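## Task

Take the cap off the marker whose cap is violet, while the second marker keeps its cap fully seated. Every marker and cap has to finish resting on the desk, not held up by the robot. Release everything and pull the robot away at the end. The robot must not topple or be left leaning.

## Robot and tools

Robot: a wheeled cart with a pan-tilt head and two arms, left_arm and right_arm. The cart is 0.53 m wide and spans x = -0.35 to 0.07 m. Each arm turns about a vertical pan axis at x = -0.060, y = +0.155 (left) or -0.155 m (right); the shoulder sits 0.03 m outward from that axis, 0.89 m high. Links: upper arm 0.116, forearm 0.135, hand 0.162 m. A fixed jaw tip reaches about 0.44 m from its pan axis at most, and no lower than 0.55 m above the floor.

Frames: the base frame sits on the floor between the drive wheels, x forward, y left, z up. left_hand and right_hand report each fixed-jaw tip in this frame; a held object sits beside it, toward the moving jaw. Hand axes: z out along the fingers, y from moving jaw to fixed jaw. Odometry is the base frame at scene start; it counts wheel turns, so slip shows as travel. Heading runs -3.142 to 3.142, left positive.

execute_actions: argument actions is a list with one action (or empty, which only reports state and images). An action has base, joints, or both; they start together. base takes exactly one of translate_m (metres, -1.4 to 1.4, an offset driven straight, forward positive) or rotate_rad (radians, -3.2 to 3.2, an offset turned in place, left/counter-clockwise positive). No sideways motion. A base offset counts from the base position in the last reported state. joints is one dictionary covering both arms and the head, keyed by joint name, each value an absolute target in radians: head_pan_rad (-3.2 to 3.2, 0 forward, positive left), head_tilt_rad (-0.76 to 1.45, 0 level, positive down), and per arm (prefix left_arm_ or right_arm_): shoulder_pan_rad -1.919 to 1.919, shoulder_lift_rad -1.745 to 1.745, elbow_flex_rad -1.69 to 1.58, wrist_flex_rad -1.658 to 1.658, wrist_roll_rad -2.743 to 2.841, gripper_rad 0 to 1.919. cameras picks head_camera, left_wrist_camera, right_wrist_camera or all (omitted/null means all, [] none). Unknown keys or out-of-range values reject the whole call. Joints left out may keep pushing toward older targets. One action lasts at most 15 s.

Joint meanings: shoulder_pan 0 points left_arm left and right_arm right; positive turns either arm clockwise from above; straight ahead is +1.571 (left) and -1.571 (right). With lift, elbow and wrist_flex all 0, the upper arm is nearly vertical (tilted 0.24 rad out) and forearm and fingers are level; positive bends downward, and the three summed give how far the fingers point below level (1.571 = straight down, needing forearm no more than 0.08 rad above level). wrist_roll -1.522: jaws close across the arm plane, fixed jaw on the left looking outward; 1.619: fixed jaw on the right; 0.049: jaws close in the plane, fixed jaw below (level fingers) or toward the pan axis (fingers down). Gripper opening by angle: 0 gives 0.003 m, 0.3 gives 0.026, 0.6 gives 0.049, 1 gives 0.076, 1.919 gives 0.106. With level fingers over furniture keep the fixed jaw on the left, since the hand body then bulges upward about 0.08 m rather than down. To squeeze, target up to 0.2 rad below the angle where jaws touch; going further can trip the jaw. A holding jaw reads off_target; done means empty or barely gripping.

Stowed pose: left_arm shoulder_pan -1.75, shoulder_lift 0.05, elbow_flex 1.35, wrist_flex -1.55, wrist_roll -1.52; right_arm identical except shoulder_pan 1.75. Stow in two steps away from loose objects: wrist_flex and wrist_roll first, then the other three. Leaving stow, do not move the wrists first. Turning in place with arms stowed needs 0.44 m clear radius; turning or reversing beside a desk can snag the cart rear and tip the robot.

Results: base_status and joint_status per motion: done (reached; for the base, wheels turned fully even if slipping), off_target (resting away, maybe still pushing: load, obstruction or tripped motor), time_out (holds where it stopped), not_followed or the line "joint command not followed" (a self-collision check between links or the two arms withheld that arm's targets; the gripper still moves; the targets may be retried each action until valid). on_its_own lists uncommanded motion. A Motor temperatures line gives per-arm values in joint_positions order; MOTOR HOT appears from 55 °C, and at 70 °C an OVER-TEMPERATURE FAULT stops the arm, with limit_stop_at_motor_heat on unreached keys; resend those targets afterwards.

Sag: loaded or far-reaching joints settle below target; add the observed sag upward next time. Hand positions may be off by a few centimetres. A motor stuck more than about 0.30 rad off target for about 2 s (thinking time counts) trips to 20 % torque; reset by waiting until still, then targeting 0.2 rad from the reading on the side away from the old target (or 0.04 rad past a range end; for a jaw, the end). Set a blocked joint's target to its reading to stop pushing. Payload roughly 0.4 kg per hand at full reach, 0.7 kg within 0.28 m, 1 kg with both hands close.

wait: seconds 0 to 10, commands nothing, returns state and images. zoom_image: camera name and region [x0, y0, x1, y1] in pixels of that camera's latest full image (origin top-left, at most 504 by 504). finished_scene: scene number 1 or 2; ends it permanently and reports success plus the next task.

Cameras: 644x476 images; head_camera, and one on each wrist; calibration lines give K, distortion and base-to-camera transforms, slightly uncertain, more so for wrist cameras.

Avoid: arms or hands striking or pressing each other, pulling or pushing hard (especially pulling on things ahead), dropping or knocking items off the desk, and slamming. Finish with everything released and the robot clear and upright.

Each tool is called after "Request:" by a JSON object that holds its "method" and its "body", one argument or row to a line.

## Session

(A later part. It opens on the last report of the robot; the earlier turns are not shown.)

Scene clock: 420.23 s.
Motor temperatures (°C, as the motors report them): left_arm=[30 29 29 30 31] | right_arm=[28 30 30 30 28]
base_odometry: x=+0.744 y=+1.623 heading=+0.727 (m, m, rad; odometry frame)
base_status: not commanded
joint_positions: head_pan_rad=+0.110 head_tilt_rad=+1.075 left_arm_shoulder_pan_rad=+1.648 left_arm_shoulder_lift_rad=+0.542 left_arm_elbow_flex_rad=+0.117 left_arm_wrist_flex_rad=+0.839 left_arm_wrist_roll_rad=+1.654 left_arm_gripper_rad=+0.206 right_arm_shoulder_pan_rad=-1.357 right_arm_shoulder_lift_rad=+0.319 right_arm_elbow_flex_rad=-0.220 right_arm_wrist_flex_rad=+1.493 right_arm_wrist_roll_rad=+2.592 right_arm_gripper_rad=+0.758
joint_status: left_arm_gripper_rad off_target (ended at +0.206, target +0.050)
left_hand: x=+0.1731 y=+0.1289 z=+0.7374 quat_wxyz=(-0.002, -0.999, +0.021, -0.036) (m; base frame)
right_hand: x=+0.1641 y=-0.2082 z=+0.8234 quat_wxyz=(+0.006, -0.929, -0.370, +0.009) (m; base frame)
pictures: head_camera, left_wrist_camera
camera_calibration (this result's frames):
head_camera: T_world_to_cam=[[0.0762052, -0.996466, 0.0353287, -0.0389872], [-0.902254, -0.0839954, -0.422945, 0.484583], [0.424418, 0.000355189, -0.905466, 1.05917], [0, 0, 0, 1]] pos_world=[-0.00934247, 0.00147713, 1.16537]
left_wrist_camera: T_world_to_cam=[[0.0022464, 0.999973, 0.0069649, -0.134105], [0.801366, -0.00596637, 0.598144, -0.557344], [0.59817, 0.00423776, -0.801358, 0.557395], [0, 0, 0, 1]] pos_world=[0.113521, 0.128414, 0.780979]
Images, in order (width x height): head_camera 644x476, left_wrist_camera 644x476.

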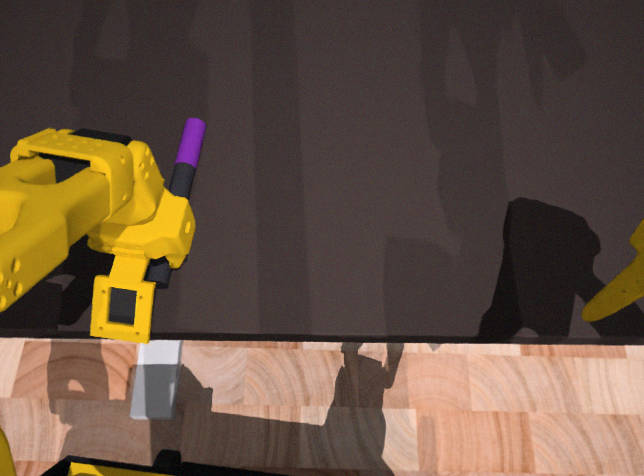

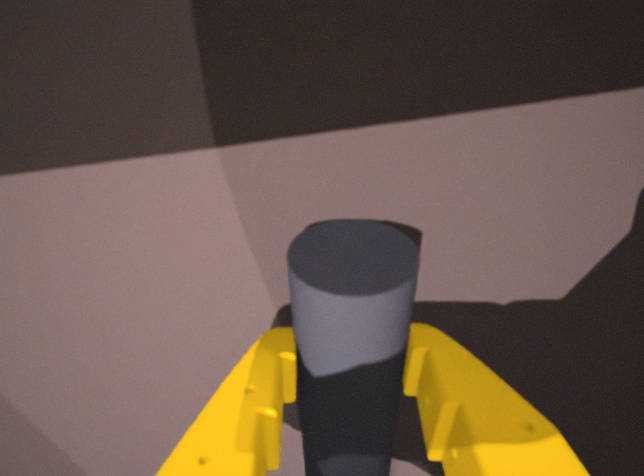

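Request:
{"method": "execute_actions", "body": {
  "actions": [
    {"joints": {"left_arm_shoulder_lift_rad": 0.45, "left_arm_elbow_flex_rad": -0.28, "left_arm_wrist_flex_rad": 1.26, "left_arm_wrist_roll_rad": 0.11, "left_arm_shoulder_pan_rad": 1.915, "head_pan_rad": 0.06, "head_tilt_rad": 1.03}}
  ],
  "cameras": ["head_camera", "left_wrist_camera"]
}}

Scene clock: 472.77 s.
Motor temperatures (°C, as the motors report them): left_arm=[30 29 29 30 31] | right_arm=[28 30 30 30 28]
base_odometry: x=+0.744 y=+1.623 heading=+0.727 (m, m, rad; odometry frame)
base_status: not commanded
joint_positions: head_pan_rad=+0.070 head_tilt_rad=+1.045 left_arm_shoulder_pan_rad=+1.907 left_arm_shoulder_lift_rad=+0.507 left_arm_elbow_flex_rad=-0.245 left_arm_wrist_flex_rad=+1.250 left_arm_wrist_roll_rad=+0.120 left_arm_gripper_rad=+0.206 right_arm_shoulder_pan_rad=-1.357 right_arm_shoulder_lift_rad=+0.319 right_arm_elbow_flex_rad=-0.220 right_arm_wrist_flex_rad=+1.493 right_arm_wrist_roll_rad=+2.592 right_arm_gripper_rad=+0.758
joint_status: all done
left_hand: x=+0.1688 y=+0.0740 z=+0.7882 quat_wxyz=(+0.016, -0.607, +0.794, -0.025) (m; base frame)
right_hand: x=+0.1641 y=-0.2082 z=+0.8234 quat_wxyz=(+0.006, -0.929, -0.370, +0.009) (m; base frame)
pictures: head_camera, left_wrist_camera
camera_calibration (this result's frames):
head_camera: T_world_to_cam=[[0.0351937, -0.998792, 0.0342978, -0.0397282], [-0.891779, -0.0468769, -0.450036, 0.516257], [0.4511, -0.0147476, -0.892351, 1.04533], [0, 0, 0, 1]] pos_world=[-0.00976222, -0.0000635432, 1.1665]
left_wrist_camera: T_world_to_cam=[[0.972329, -0.222647, 0.0707382, -0.203095], [-0.224792, -0.809261, 0.542738, -0.308281], [-0.0635934, -0.543621, -0.836918, 0.781193], [0, 0, 0, 1]] pos_world=[0.177855, 0.129975, 0.835476]
Images, in order (width x height): head_camera 644x476, left_wrist_camera 644x476.

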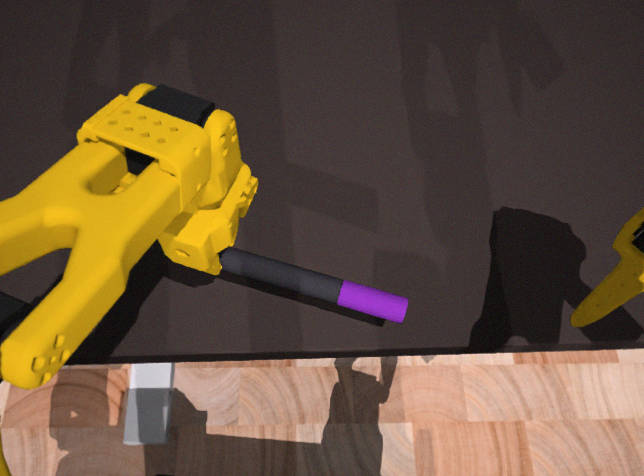

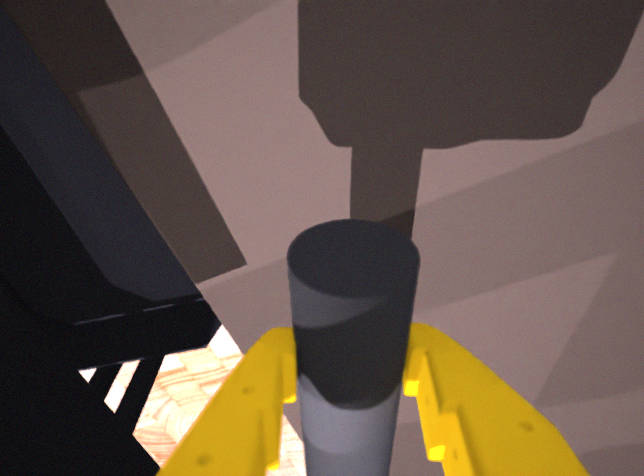

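Request:
{"method": "execute_actions", "body": {
  "actions": [
    {"joints": {"left_arm_shoulder_lift_rad": 0.675, "left_arm_elbow_flex_rad": -0.425, "left_arm_wrist_flex_rad": 0.835, "right_arm_shoulder_pan_rad": -1.85, "right_arm_shoulder_lift_rad": 0.61, "right_arm_elbow_flex_rad": -0.70, "right_arm_wrist_flex_rad": 1.38, "right_arm_wrist_roll_rad": 2.67, "right_arm_gripper_rad": 0.65, "head_tilt_rad": 0.95}}
  ]
}}

Scene clock: 493.27 s.
Motor temperatures (°C, as the motors report them): left_arm=[30 29 29 30 31] | right_arm=[28 30 30 30 28]
base_odometry: x=+0.744 y=+1.623 heading=+0.727 (m, m, rad; odometry frame)
base_status: not commanded
joint_positions: head_pan_rad=+0.070 head_tilt_rad=+0.965 left_arm_shoulder_pan_rad=+1.907 left_arm_shoulder_lift_rad=+0.698 left_arm_elbow_flex_rad=-0.389 left_arm_wrist_flex_rad=+0.848 left_arm_wrist_roll_rad=+0.120 left_arm_gripper_rad=+0.206 right_arm_shoulder_pan_rad=-1.843 right_arm_shoulder_lift_rad=+0.629 right_arm_elbow_flex_rad=-0.669 right_arm_wrist_flex_rad=+1.388 right_arm_wrist_roll_rad=+2.662 right_arm_gripper_rad=+0.658
joint_status: all done
left_hand: x=+0.2338 y=+0.0513 z=+0.7759 quat_wxyz=(+0.113, -0.595, +0.777, -0.171) (m; base frame)
right_hand: x=+0.2264 y=-0.0791 z=+0.8243 quat_wxyz=(-0.042, -0.786, -0.608, -0.104) (m; base frame)
pictures: head_camera, left_wrist_camera, right_wrist_camera
camera_calibration (this result's frames):
head_camera: T_world_to_cam=[[0.0325623, -0.998976, 0.0314068, -0.0365243], [-0.852996, -0.0441537, -0.520046, 0.598661], [0.5209, -0.00985596, -0.853561, 1.00396], [0, 0, 0, 1]] pos_world=[-0.0111182, -0.000158779, 1.16942]
left_wrist_camera: T_world_to_cam=[[0.891019, -0.194227, 0.410319, -0.516371], [-0.40578, -0.746002, 0.528037, -0.254891], [0.20354, -0.63699, -0.743516, 0.632535], [0, 0, 0, 1]] pos_world=[0.227921, 0.112476, 0.816768]
right_wrist_camera: T_world_to_cam=[[-0.941946, 0.284616, -0.178133, 0.379395], [0.10612, 0.755692, 0.646272, -0.478512], [0.318553, 0.58985, -0.742025, 0.651768], [0, 0, 0, 1]] pos_world=[0.200527, -0.130819, 0.86046]
Images, in order (width x height): head_camera 644x476, left_wrist_camera 644x476, right_wrist_camera 644x476.

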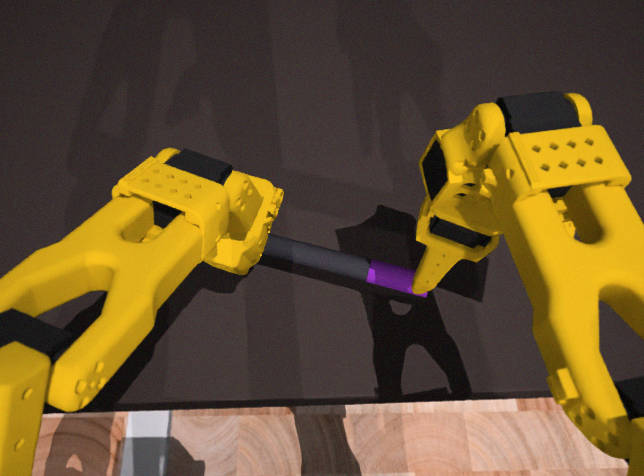

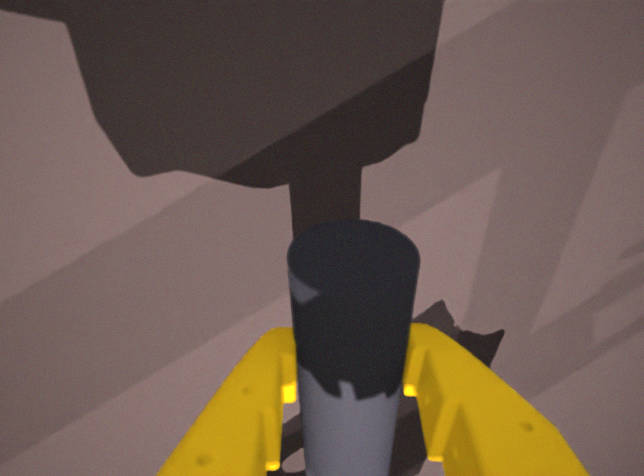

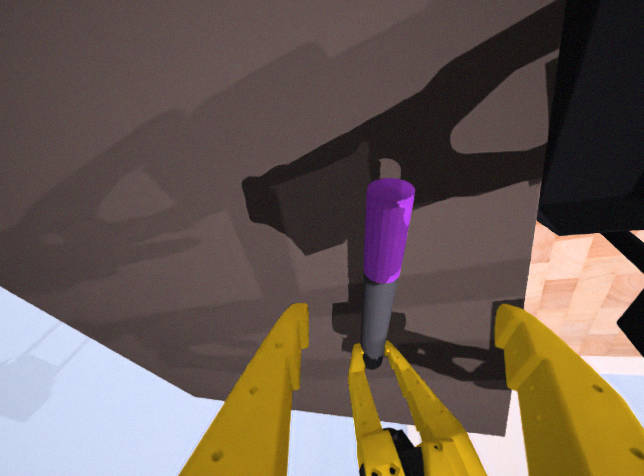

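Request:
{"method": "zoom_image", "body": {
  "camera": "right_wrist_camera",
  "region": [280, 150, 540, 400]
}}

Region (280, 150, 540, 400) of right_wrist_camera's 644x476 image, scaled by 1.938; it fills the top 485 rows of this view, and the rest is white.

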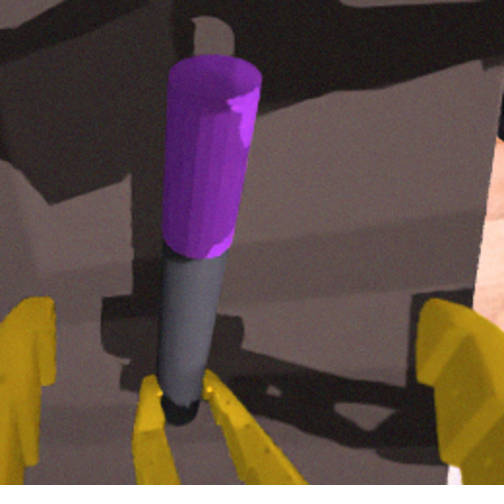

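Request:
{"method": "execute_actions", "body": {
  "actions": [
    {"joints": {"right_arm_shoulder_pan_rad": -1.90, "right_arm_shoulder_lift_rad": 0.628, "right_arm_elbow_flex_rad": -0.49, "right_arm_wrist_flex_rad": 1.18, "right_arm_wrist_roll_rad": 2.71}}
  ]
}}

Scene clock: 527.70 s.
Motor temperatures (°C, as the motors report them): left_arm=[30 29 29 30 31] | right_arm=[28 30 30 30 28]
base_odometry: x=+0.744 y=+1.623 heading=+0.727 (m, m, rad; odometry frame)
base_status: not commanded
joint_positions: head_pan_rad=+0.070 head_tilt_rad=+0.965 left_arm_shoulder_pan_rad=+1.907 left_arm_shoulder_lift_rad=+0.698 left_arm_elbow_flex_rad=-0.389 left_arm_wrist_flex_rad=+0.848 left_arm_wrist_roll_rad=+0.120 left_arm_gripper_rad=+0.206 right_arm_shoulder_pan_rad=-1.894 right_arm_shoulder_lift_rad=+0.648 right_arm_elbow_flex_rad=-0.487 right_arm_wrist_flex_rad=+1.188 right_arm_wrist_roll_rad=+2.702 right_arm_gripper_rad=+0.658
joint_status: all done
left_hand: x=+0.2338 y=+0.0513 z=+0.7759 quat_wxyz=(+0.113, -0.595, +0.777, -0.171) (m; base frame)
right_hand: x=+0.2226 y=-0.0642 z=+0.7952 quat_wxyz=(-0.041, -0.758, -0.643, -0.102) (m; base frame)
pictures: head_camera, left_wrist_camera, right_wrist_camera
camera_calibration (this result's frames):
head_camera: T_world_to_cam=[[0.0325616, -0.998976, 0.0314067, -0.0365242], [-0.852995, -0.044153, -0.520049, 0.598664], [0.520903, -0.00985614, -0.853559, 1.00396], [0, 0, 0, 1]] pos_world=[-0.0111182, -0.000158807, 1.16942]
left_wrist_camera: T_world_to_cam=[[0.891019, -0.194227, 0.410319, -0.516371], [-0.40578, -0.746002, 0.528037, -0.254891], [0.20354, -0.63699, -0.743516, 0.632535], [0, 0, 0, 1]] pos_world=[0.227921, 0.112476, 0.816768]
right_wrist_camera: T_world_to_cam=[[-0.963607, 0.197595, -0.180048, 0.367167], [0.0380911, 0.768144, 0.639143, -0.448856], [0.264594, 0.609025, -0.747716, 0.640352], [0, 0, 0, 1]] pos_world=[0.201469, -0.117754, 0.831792]
Images, in order (width x height): head_camera 644x476, left_wrist_camera 644x476, right_wrist_camera 644x476.

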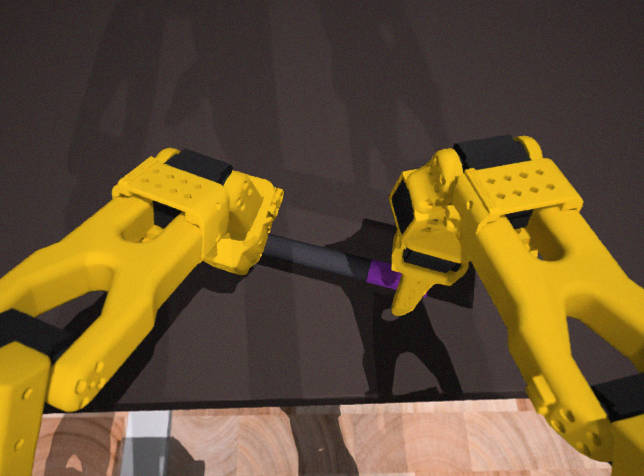

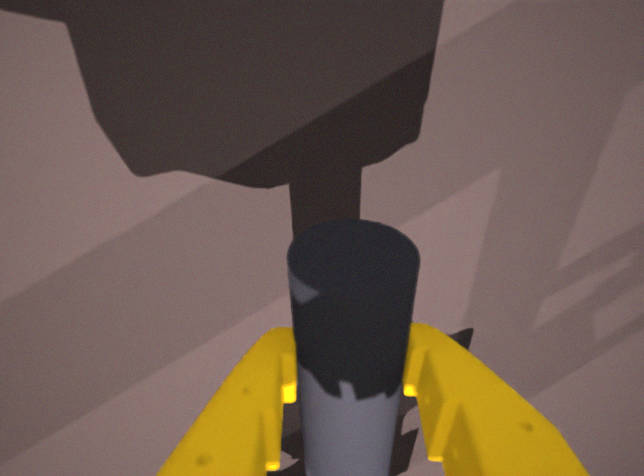

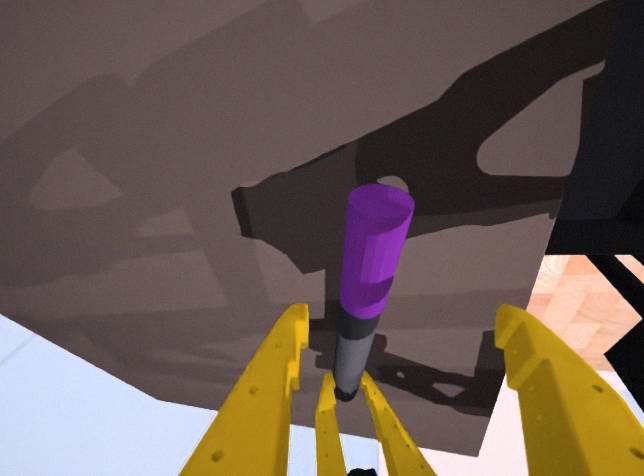

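Request:
{"method": "execute_actions", "body": {
  "actions": []
}}

Scene clock: 539.50 s.
Motor temperatures (°C, as the motors report them): left_arm=[30 29 29 30 31] | right_arm=[28 30 30 30 28]
base_odometry: x=+0.744 y=+1.623 heading=+0.727 (m, m, rad; odometry frame)
base_status: not commanded
joint_positions: head_pan_rad=+0.070 head_tilt_rad=+0.965 left_arm_shoulder_pan_rad=+1.907 left_arm_shoulder_lift_rad=+0.698 left_arm_elbow_flex_rad=-0.389 left_arm_wrist_flex_rad=+0.848 left_arm_wrist_roll_rad=+0.120 left_arm_gripper_rad=+0.206 right_arm_shoulder_pan_rad=-1.894 right_arm_shoulder_lift_rad=+0.648 right_arm_elbow_flex_rad=-0.487 right_arm_wrist_flex_rad=+1.188 right_arm_wrist_roll_rad=+2.702 right_arm_gripper_rad=+0.658
joint_status: all done
left_hand: x=+0.2338 y=+0.0513 z=+0.7759 quat_wxyz=(+0.113, -0.595, +0.777, -0.171) (m; base frame)
right_hand: x=+0.2226 y=-0.0642 z=+0.7952 quat_wxyz=(-0.041, -0.758, -0.643, -0.102) (m; base frame)
pictures: head_camera, left_wrist_camera, right_wrist_camera
camera_calibration (this result's frames):
head_camera: T_world_to_cam=[[0.0325616, -0.998976, 0.0314067, -0.0365242], [-0.852995, -0.0441531, -0.520049, 0.598664], [0.520903, -0.0098561, -0.853559, 1.00396], [0, 0, 0, 1]] pos_world=[-0.0111182, -0.000158805, 1.16942]
left_wrist_camera: T_world_to_cam=[[0.891019, -0.194227, 0.410319, -0.516371], [-0.40578, -0.746002, 0.528037, -0.254891], [0.20354, -0.63699, -0.743516, 0.632535], [0, 0, 0, 1]] pos_world=[0.227921, 0.112476, 0.816768]
right_wrist_camera: T_world_to_cam=[[-0.963607, 0.197595, -0.180048, 0.367167], [0.0380911, 0.768144, 0.639143, -0.448856], [0.264594, 0.609025, -0.747716, 0.640352], [0, 0, 0, 1]] pos_world=[0.201469, -0.117754, 0.831792]
Images, in order (width x height): head_camera 644x476, left_wrist_camera 644x476, right_wrist_camera 644x476.

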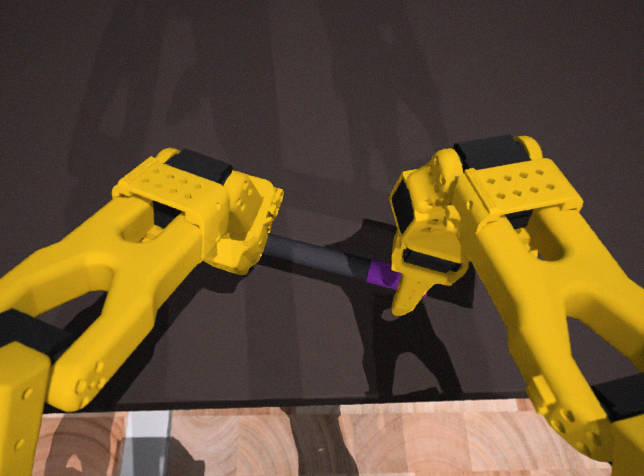

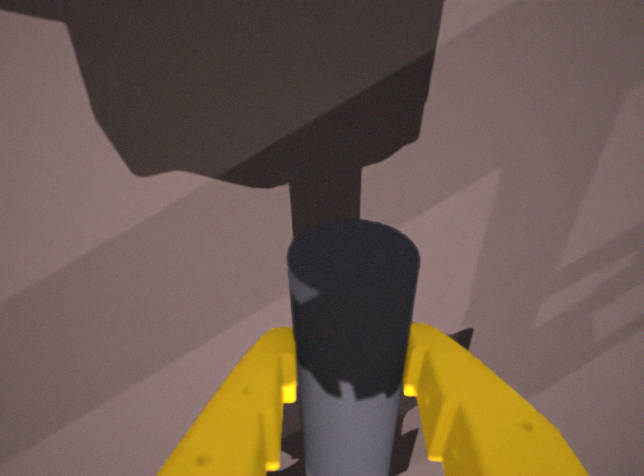

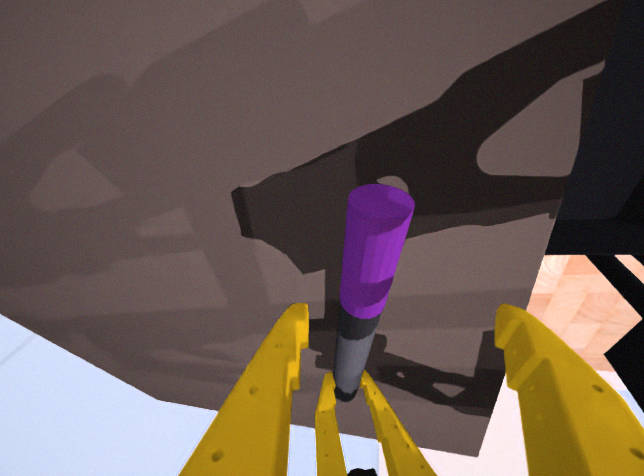

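Request:
{"method": "execute_actions", "body": {
  "actions": [
    {"joints": {"right_arm_shoulder_lift_rad": 0.682, "right_arm_elbow_flex_rad": -0.402, "right_arm_wrist_flex_rad": 1.04}}
  ]
}}

Scene clock: 559.17 s.
Motor temperatures (°C, as the motors report them): left_arm=[30 29 29 30 32] | right_arm=[28 30 30 30 28]
base_odometry: x=+0.744 y=+1.623 heading=+0.727 (m, m, rad; odometry frame)
base_status: not commanded
joint_positions: head_pan_rad=+0.070 head_tilt_rad=+0.965 left_arm_shoulder_pan_rad=+1.907 left_arm_shoulder_lift_rad=+0.698 left_arm_elbow_flex_rad=-0.389 left_arm_wrist_flex_rad=+0.848 left_arm_wrist_roll_rad=+0.120 left_arm_gripper_rad=+0.206 right_arm_shoulder_pan_rad=-1.894 right_arm_shoulder_lift_rad=+0.702 right_arm_elbow_flex_rad=-0.398 right_arm_wrist_flex_rad=+1.049 right_arm_wrist_roll_rad=+2.702 right_arm_gripper_rad=+0.658
joint_status: all done
left_hand: x=+0.2338 y=+0.0513 z=+0.7759 quat_wxyz=(+0.113, -0.595, +0.777, -0.171) (m; base frame)
right_hand: x=+0.2222 y=-0.0644 z=+0.7712 quat_wxyz=(-0.040, -0.758, -0.643, -0.101) (m; base frame)
pictures: head_camera, left_wrist_camera, right_wrist_camera
camera_calibration (this result's frames):
head_camera: T_world_to_cam=[[0.0325617, -0.998976, 0.0314066, -0.0365241], [-0.852994, -0.0441531, -0.52005, 0.598666], [0.520904, -0.00985593, -0.853558, 1.00396], [0, 0, 0, 1]] pos_world=[-0.0111182, -0.000158802, 1.16942]
left_wrist_camera: T_world_to_cam=[[0.891019, -0.194227, 0.410319, -0.516371], [-0.40578, -0.746002, 0.528037, -0.254891], [0.20354, -0.63699, -0.743516, 0.632535], [0, 0, 0, 1]] pos_world=[0.227921, 0.112476, 0.816768]
right_wrist_camera: T_world_to_cam=[[-0.964127, 0.19742, -0.177436, 0.360589], [0.0399492, 0.768766, 0.638281, -0.433134], [0.262417, 0.608295, -0.749076, 0.624107], [0, 0, 0, 1]] pos_world=[0.201181, -0.117851, 0.807946]
Images, in order (width x height): head_camera 644x476, left_wrist_camera 644x476, right_wrist_camera 644x476.

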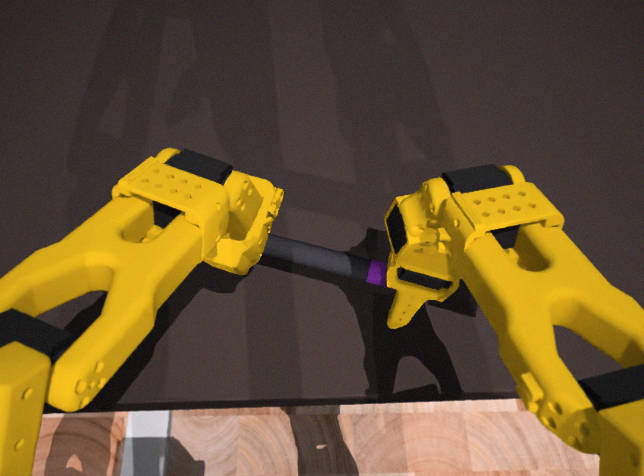

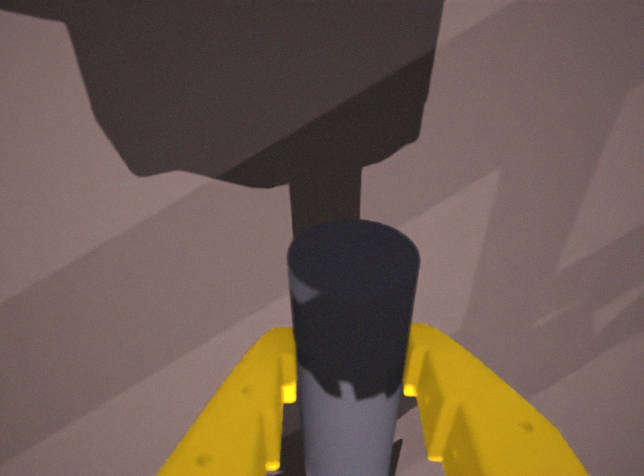

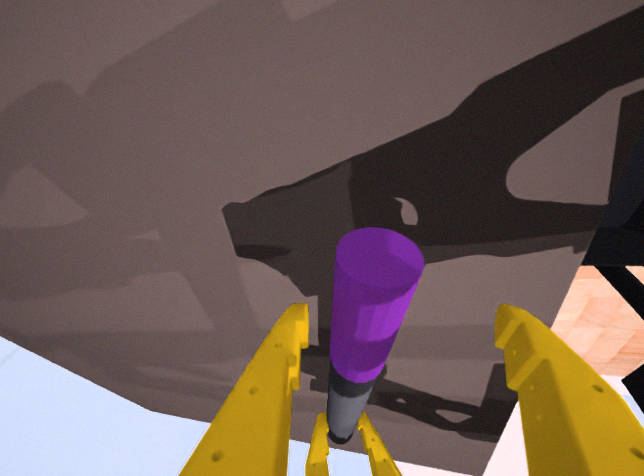

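Request:
{"method": "zoom_image", "body": {
  "camera": "right_wrist_camera",
  "region": [220, 190, 540, 476]
}}

Request:
{"method": "zoom_image", "body": {
  "camera": "head_camera",
  "region": [220, 140, 540, 380]
}}

Region (220, 190, 540, 476) of right_wrist_camera's 644x476 image, scaled by 1.575; it fills the top 450 rows of this view, and the rest is white.

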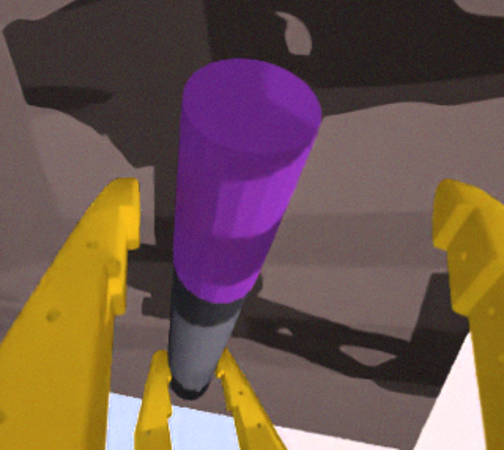

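Region (220, 140, 540, 380) of head_camera's 644x476 image, scaled by 1.575; it fills the top 378 rows of this view, and the rest is white.

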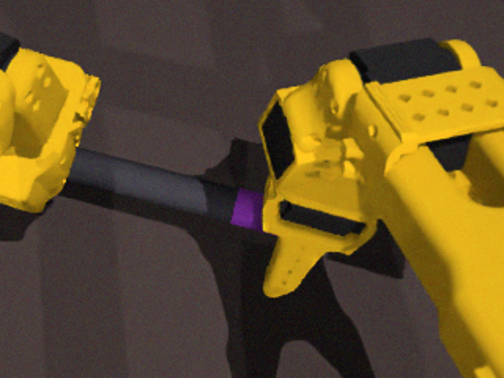

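Request:
{"method": "execute_actions", "body": {
  "actions": [
    {"joints": {"right_arm_elbow_flex_rad": -0.326, "right_arm_wrist_flex_rad": 0.978}}
  ]
}}

Scene clock: 586.37 s.
Motor temperatures (°C, as the motors report them): left_arm=[30 29 29 30 32] | right_arm=[28 30 30 30 28]
base_odometry: x=+0.744 y=+1.623 heading=+0.727 (m, m, rad; odometry frame)
base_status: not commanded
joint_positions: head_pan_rad=+0.070 head_tilt_rad=+0.965 left_arm_shoulder_pan_rad=+1.907 left_arm_shoulder_lift_rad=+0.698 left_arm_elbow_flex_rad=-0.389 left_arm_wrist_flex_rad=+0.848 left_arm_wrist_roll_rad=+0.120 left_arm_gripper_rad=+0.206 right_arm_shoulder_pan_rad=-1.894 right_arm_shoulder_lift_rad=+0.702 right_arm_elbow_flex_rad=-0.324 right_arm_wrist_flex_rad=+0.987 right_arm_wrist_roll_rad=+2.702 right_arm_gripper_rad=+0.658
joint_status: all done
left_hand: x=+0.2338 y=+0.0513 z=+0.7759 quat_wxyz=(+0.113, -0.595, +0.777, -0.171) (m; base frame)
right_hand: x=+0.2176 y=-0.0659 z=+0.7612 quat_wxyz=(-0.038, -0.759, -0.643, -0.095) (m; base frame)
pictures: head_camera, left_wrist_camera, right_wrist_camera
camera_calibration (this result's frames):
head_camera: T_world_to_cam=[[0.0325616, -0.998976, 0.0314066, -0.0365241], [-0.852994, -0.044153, -0.52005, 0.598666], [0.520904, -0.00985601, -0.853558, 1.00396], [0, 0, 0, 1]] pos_world=[-0.0111182, -0.000158807, 1.16942]
left_wrist_camera: T_world_to_cam=[[0.891019, -0.194227, 0.410319, -0.516371], [-0.40578, -0.746002, 0.528037, -0.254891], [0.20354, -0.63699, -0.743516, 0.632535], [0, 0, 0, 1]] pos_world=[0.227921, 0.112476, 0.816768]
right_wrist_camera: T_world_to_cam=[[-0.966131, 0.196749, -0.166973, 0.347099], [0.0473562, 0.771247, 0.634772, -0.424164], [0.253669, 0.605365, -0.754443, 0.624576], [0, 0, 0, 1]] pos_world=[0.196995, -0.119253, 0.79841]
Images, in order (width x height): head_camera 644x476, left_wrist_camera 644x476, right_wrist_camera 644x476.

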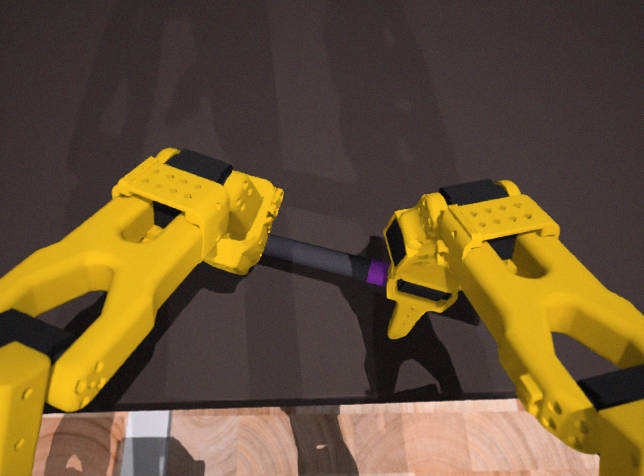

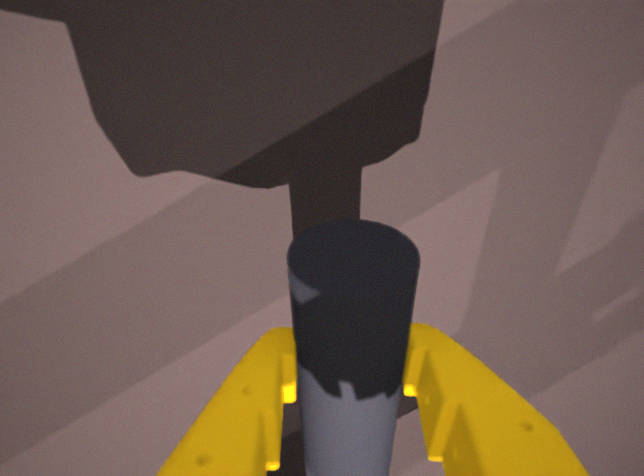

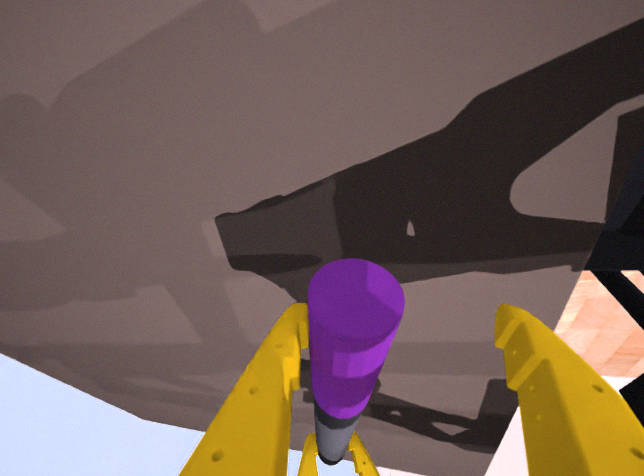

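Request:
{"method": "execute_actions", "body": {
  "actions": [
    {"joints": {"right_arm_gripper_rad": 0.03, "left_arm_gripper_rad": 0.01}}
  ]
}}

Scene clock: 589.03 s.
Motor temperatures (°C, as the motors report them): left_arm=[30 29 29 30 32] | right_arm=[28 30 30 30 28]
base_odometry: x=+0.744 y=+1.623 heading=+0.727 (m, m, rad; odometry frame)
base_status: not commanded
joint_positions: head_pan_rad=+0.070 head_tilt_rad=+0.965 left_arm_shoulder_pan_rad=+1.907 left_arm_shoulder_lift_rad=+0.698 left_arm_elbow_flex_rad=-0.389 left_arm_wrist_flex_rad=+0.848 left_arm_wrist_roll_rad=+0.120 left_arm_gripper_rad=+0.204 right_arm_shoulder_pan_rad=-1.894 right_arm_shoulder_lift_rad=+0.702 right_arm_elbow_flex_rad=-0.324 right_arm_wrist_flex_rad=+0.987 right_arm_wrist_roll_rad=+2.702 right_arm_gripper_rad=+0.194
joint_status: left_arm_gripper_rad off_target (ended at +0.204, target +0.010); right_arm_gripper_rad off_target (ended at +0.194, target +0.030)
left_hand: x=+0.2338 y=+0.0513 z=+0.7759 quat_wxyz=(+0.113, -0.595, +0.777, -0.171) (m; base frame)
right_hand: x=+0.2176 y=-0.0659 z=+0.7612 quat_wxyz=(-0.038, -0.759, -0.643, -0.095) (m; base frame)
pictures: head_camera, left_wrist_camera, right_wrist_camera
camera_calibration (this result's frames):
head_camera: T_world_to_cam=[[0.0325546, -0.998976, 0.0314066, -0.0365244], [-0.852994, -0.0441471, -0.52005, 0.598666], [0.520904, -0.00985962, -0.853558, 1.00396], [0, 0, 0, 1]] pos_world=[-0.0111182, -0.000159056, 1.16942]
left_wrist_camera: T_world_to_cam=[[0.891019, -0.194227, 0.410319, -0.516371], [-0.40578, -0.746002, 0.528037, -0.254891], [0.20354, -0.63699, -0.743516, 0.632535], [0, 0, 0, 1]] pos_world=[0.227921, 0.112476, 0.816768]
right_wrist_camera: T_world_to_cam=[[-0.966131, 0.196749, -0.166973, 0.347099], [0.0473562, 0.771247, 0.634772, -0.424164], [0.253669, 0.605365, -0.754443, 0.624576], [0, 0, 0, 1]] pos_world=[0.196995, -0.119253, 0.79841]
Images, in order (width x height): head_camera 644x476, left_wrist_camera 644x476, right_wrist_camera 644x476.

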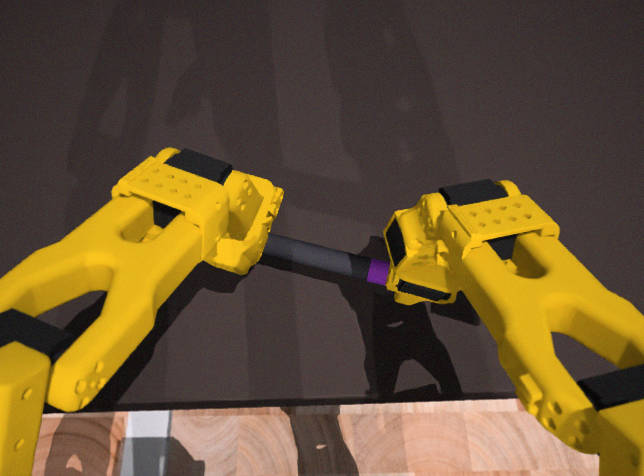

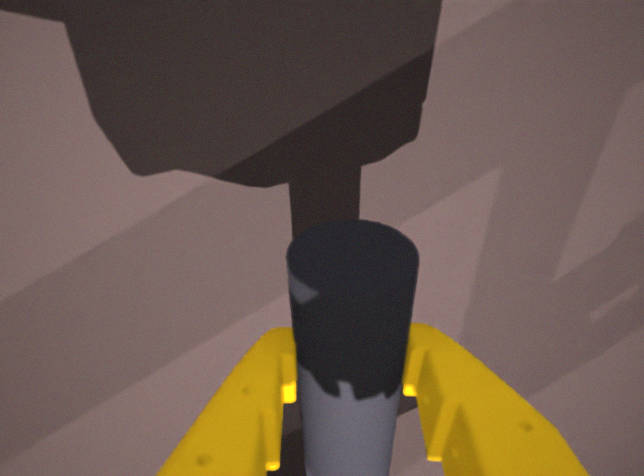

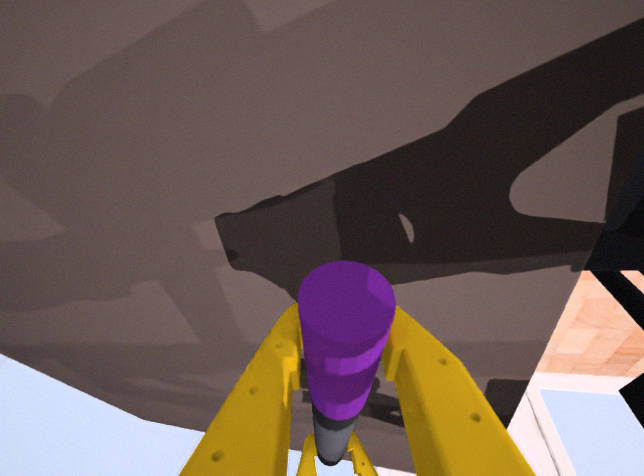

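Request:
{"method": "execute_actions", "body": {
  "actions": [
    {"joints": {"left_arm_shoulder_pan_rad": 1.8, "left_arm_wrist_roll_rad": 0.05, "right_arm_gripper_rad": 0.005}}
  ]
}}

Scene clock: 597.23 s.
Motor temperatures (°C, as the motors report them): left_arm=[30 29 29 30 32] | right_arm=[28 30 30 30 28]
base_odometry: x=+0.744 y=+1.623 heading=+0.727 (m, m, rad; odometry frame)
base_status: not commanded
joint_positions: head_pan_rad=+0.070 head_tilt_rad=+0.965 left_arm_shoulder_pan_rad=+1.867 left_arm_shoulder_lift_rad=+0.700 left_arm_elbow_flex_rad=-0.392 left_arm_wrist_flex_rad=+0.845 left_arm_wrist_roll_rad=+0.057 left_arm_gripper_rad=+0.204 right_arm_shoulder_pan_rad=-1.914 right_arm_shoulder_lift_rad=+0.702 right_arm_elbow_flex_rad=-0.323 right_arm_wrist_flex_rad=+0.978 right_arm_wrist_roll_rad=+2.702 right_arm_gripper_rad=+0.192
joint_status: left_arm_shoulder_pan_rad off_target (ended at +1.866, target +1.800); right_arm_gripper_rad off_target (ended at +0.192, target +0.005); the others done
left_hand: x=+0.2386 y=+0.0633 z=+0.7762 quat_wxyz=(+0.123, -0.585, +0.784, -0.167) (m; base frame)
right_hand: x=+0.2168 y=-0.0600 z=+0.7613 quat_wxyz=(-0.038, -0.752, -0.650, -0.099) (m; base frame)
pictures: head_camera, left_wrist_camera, right_wrist_camera
camera_calibration (this result's frames):
head_camera: T_world_to_cam=[[0.0325433, -0.998977, 0.0314066, -0.036525], [-0.852995, -0.0441375, -0.52005, 0.598666], [0.520904, -0.00986549, -0.853558, 1.00396], [0, 0, 0, 1]] pos_world=[-0.0111182, -0.000159461, 1.16942]
left_wrist_camera: T_world_to_cam=[[0.882295, -0.21927, 0.416504, -0.519597], [-0.425338, -0.750394, 0.505961, -0.222037], [0.2016, -0.623562, -0.755333, 0.648229], [0, 0, 0, 1]] pos_world=[0.233314, 0.123664, 0.818385]
right_wrist_camera: T_world_to_cam=[[-0.968633, 0.177884, -0.173516, 0.349602], [0.027375, 0.770397, 0.636976, -0.426144], [0.246984, 0.612246, -0.751102, 0.620607], [0, 0, 0, 1]] pos_world=[0.197022, -0.113853, 0.798244]
Images, in order (width x height): head_camera 644x476, left_wrist_camera 644x476, right_wrist_camera 644x476.

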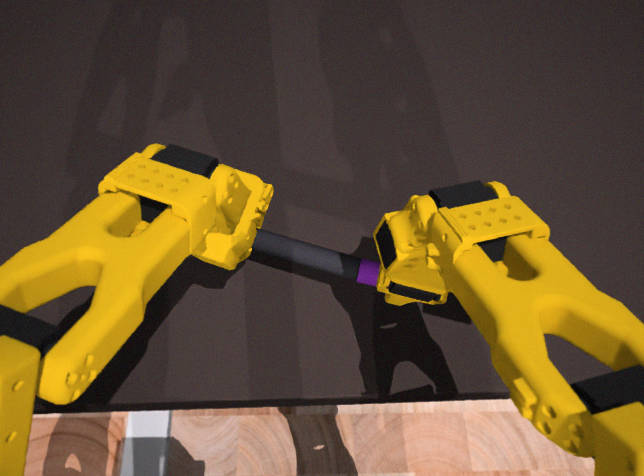

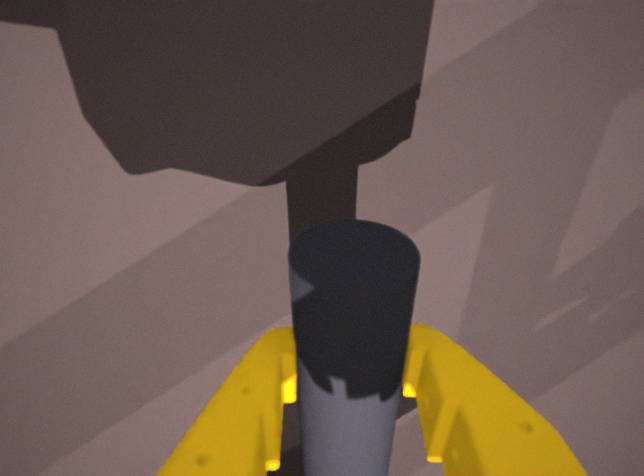

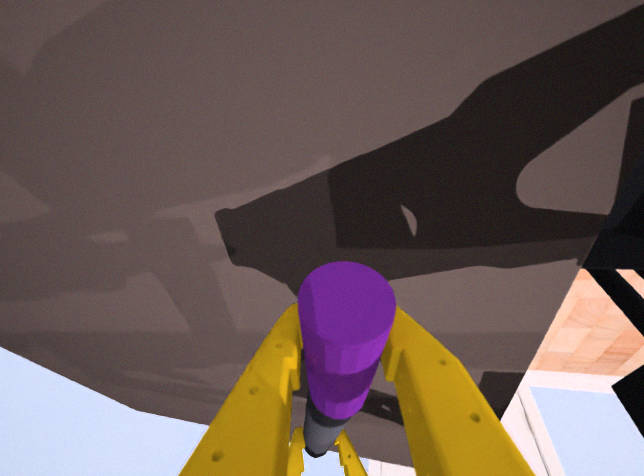

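Request:
{"method": "execute_actions", "body": {
  "actions": [
    {"joints": {"left_arm_shoulder_pan_rad": 1.69, "left_arm_wrist_roll_rad": 0.02, "right_arm_shoulder_pan_rad": -1.84}}
  ]
}}

Scene clock: 601.50 s.
Motor temperatures (°C, as the motors report them): left_arm=[30 30 29 30 32] | right_arm=[28 30 30 30 28]
base_odometry: x=+0.744 y=+1.623 heading=+0.727 (m, m, rad; odometry frame)
base_status: not commanded
joint_positions: head_pan_rad=+0.070 head_tilt_rad=+0.965 left_arm_shoulder_pan_rad=+1.697 left_arm_shoulder_lift_rad=+0.700 left_arm_elbow_flex_rad=-0.392 left_arm_wrist_flex_rad=+0.845 left_arm_wrist_roll_rad=+0.029 left_arm_gripper_rad=+0.204 right_arm_shoulder_pan_rad=-1.846 right_arm_shoulder_lift_rad=+0.702 right_arm_elbow_flex_rad=-0.323 right_arm_wrist_flex_rad=+0.978 right_arm_wrist_roll_rad=+2.702 right_arm_gripper_rad=+0.192
joint_status: all done
left_hand: x=+0.2499 y=+0.1155 z=+0.7762 quat_wxyz=(+0.139, -0.640, +0.740, -0.154) (m; base frame)
right_hand: x=+0.2226 y=-0.0789 z=+0.7613 quat_wxyz=(-0.042, -0.774, -0.625, -0.098) (m; base frame)
pictures: head_camera, left_wrist_camera, right_wrist_camera
camera_calibration (this result's frames):
head_camera: T_world_to_cam=[[0.032514, -0.998978, 0.031406, -0.0365257], [-0.852988, -0.0441123, -0.520063, 0.598681], [0.520917, -0.00987965, -0.85355, 1.00395], [0, 0, 0, 1]] pos_world=[-0.0111185, -0.000160518, 1.16942]
left_wrist_camera: T_world_to_cam=[[0.904077, -0.094076, 0.416887, -0.538274], [-0.313197, -0.809549, 0.496526, -0.191992], [0.290779, -0.579465, -0.761359, 0.65578], [0, 0, 0, 1]] pos_world=[0.235823, 0.173936, 0.819013]
right_wrist_camera: T_world_to_cam=[[-0.95443, 0.242808, -0.173516, 0.360517], [0.0792713, 0.766797, 0.636976, -0.423588], [0.287714, 0.594194, -0.751102, 0.620253], [0, 0, 0, 1]] pos_world=[0.199211, -0.131281, 0.798244]
Images, in order (width x height): head_camera 644x476, left_wrist_camera 644x476, right_wrist_camera 644x476.

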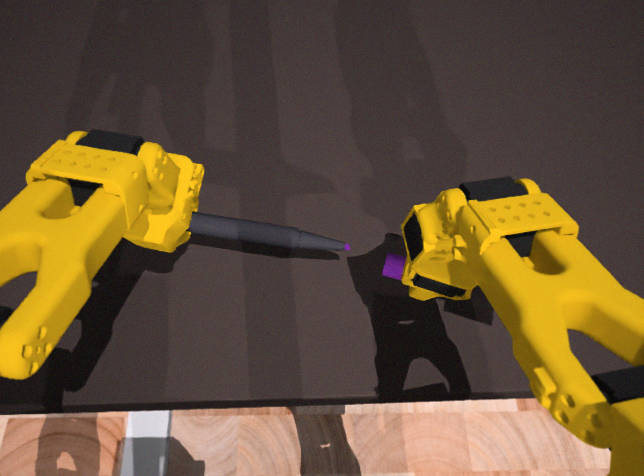

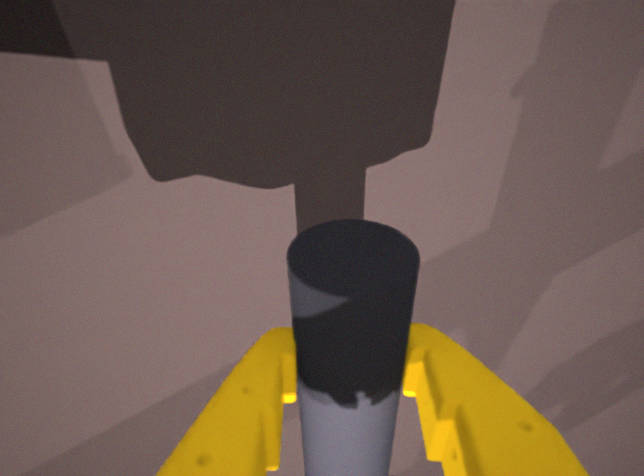

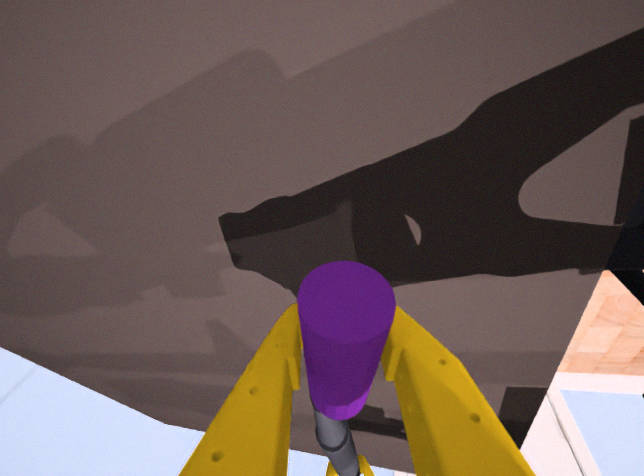

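Request:
{"method": "execute_actions", "body": {
  "actions": [
    {"joints": {"left_arm_shoulder_lift_rad": 0.776, "left_arm_elbow_flex_rad": -0.352, "left_arm_wrist_flex_rad": 0.702, "right_arm_shoulder_pan_rad": -1.74, "right_arm_shoulder_lift_rad": 0.782, "right_arm_elbow_flex_rad": -0.303, "right_arm_wrist_flex_rad": 0.851}}
  ]
}}

Scene clock: 622.57 s.
Motor temperatures (°C, as the motors report them): left_arm=[30 30 30 30 32] | right_arm=[29 30 30 30 28]
base_odometry: x=+0.744 y=+1.623 heading=+0.727 (m, m, rad; odometry frame)
base_status: not commanded
joint_positions: head_pan_rad=+0.070 head_tilt_rad=+0.965 left_arm_shoulder_pan_rad=+1.697 left_arm_shoulder_lift_rad=+0.801 left_arm_elbow_flex_rad=-0.348 left_arm_wrist_flex_rad=+0.716 left_arm_wrist_roll_rad=+0.029 left_arm_gripper_rad=+0.204 right_arm_shoulder_pan_rad=-1.747 right_arm_shoulder_lift_rad=+0.802 right_arm_elbow_flex_rad=-0.301 right_arm_wrist_flex_rad=+0.860 right_arm_wrist_roll_rad=+2.702 right_arm_gripper_rad=+0.192
joint_status: all done
left_hand: x=+0.2471 y=+0.1158 z=+0.7469 quat_wxyz=(+0.133, -0.641, +0.741, -0.148) (m; base frame)
right_hand: x=+0.2282 y=-0.1075 z=+0.7365 quat_wxyz=(-0.046, -0.804, -0.585, -0.094) (m; base frame)
pictures: head_camera, left_wrist_camera, right_wrist_camera
camera_calibration (this result's frames):
head_camera: T_world_to_cam=[[0.0325141, -0.998978, 0.031406, -0.0365257], [-0.852988, -0.0441124, -0.520063, 0.598681], [0.520917, -0.00987959, -0.85355, 1.00395], [0, 0, 0, 1]] pos_world=[-0.0111185, -0.000160514, 1.16942]
left_wrist_camera: T_world_to_cam=[[0.910927, -0.0949443, 0.401495, -0.513663], [-0.304856, -0.810607, 0.49998, -0.182527], [0.277984, -0.577843, -0.767348, 0.641897], [0, 0, 0, 1]] pos_world=[0.233828, 0.174189, 0.790052]
right_wrist_camera: T_world_to_cam=[[-0.92604, 0.336517, -0.1709, 0.370163], [0.15713, 0.755439, 0.636099, -0.40459], [0.343162, 0.562199, -0.752444, 0.601851], [0, 0, 0, 1]] pos_world=[0.199827, -0.157283, 0.773479]
Images, in order (width x height): head_camera 644x476, left_wrist_camera 644x476, right_wrist_camera 644x476.

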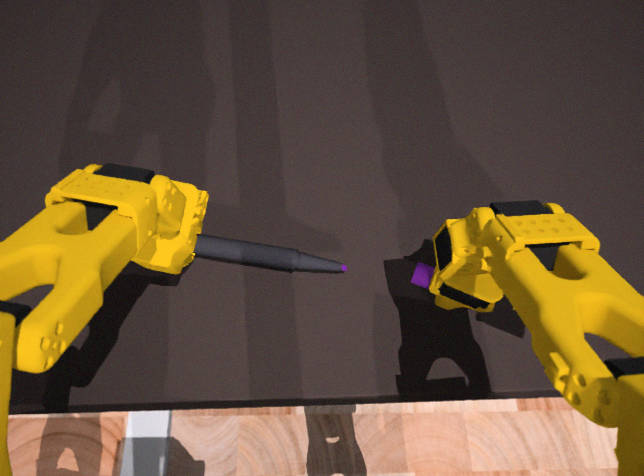

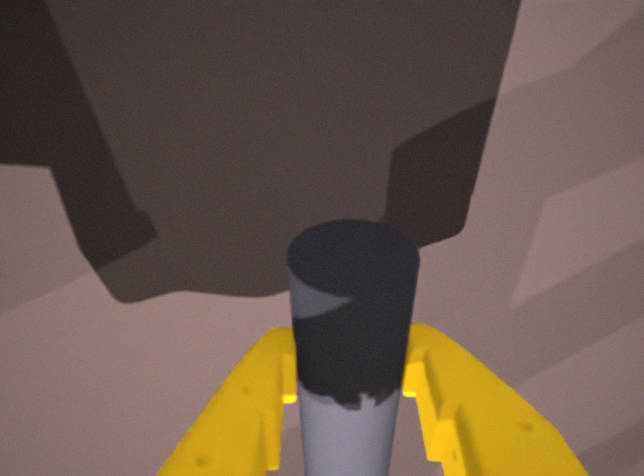

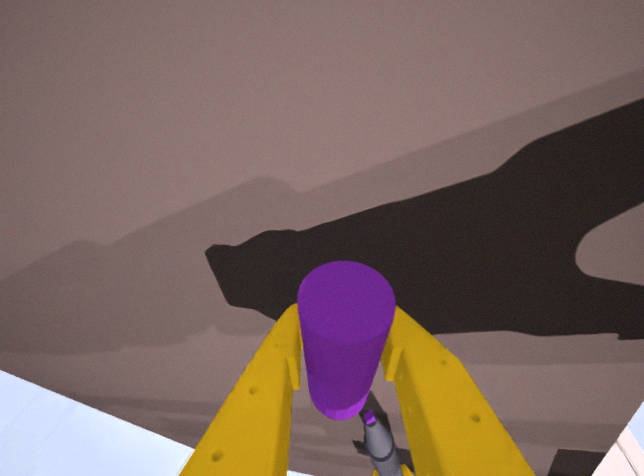

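Request:
{"method": "zoom_image", "body": {
  "camera": "head_camera",
  "region": [170, 200, 530, 400]
}}

Request:
{"method": "zoom_image", "body": {
  "camera": "right_wrist_camera",
  "region": [200, 230, 520, 476]
}}

Region (170, 200, 530, 400) of head_camera's 644x476 image, scaled by 1.400.

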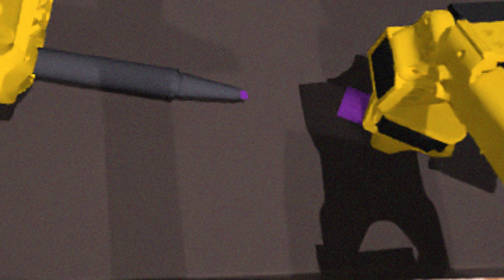

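Region (200, 230, 520, 476) of right_wrist_camera's 644x476 image, scaled by 1.575; it fills the top 387 rows of this view, and the rest is white.

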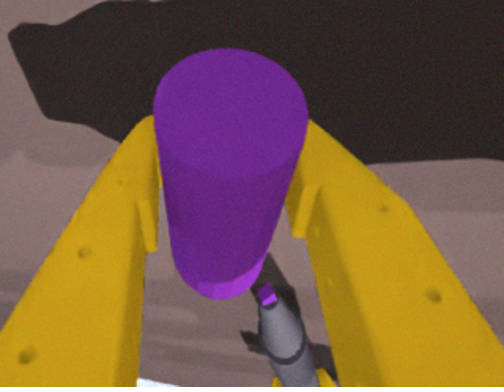

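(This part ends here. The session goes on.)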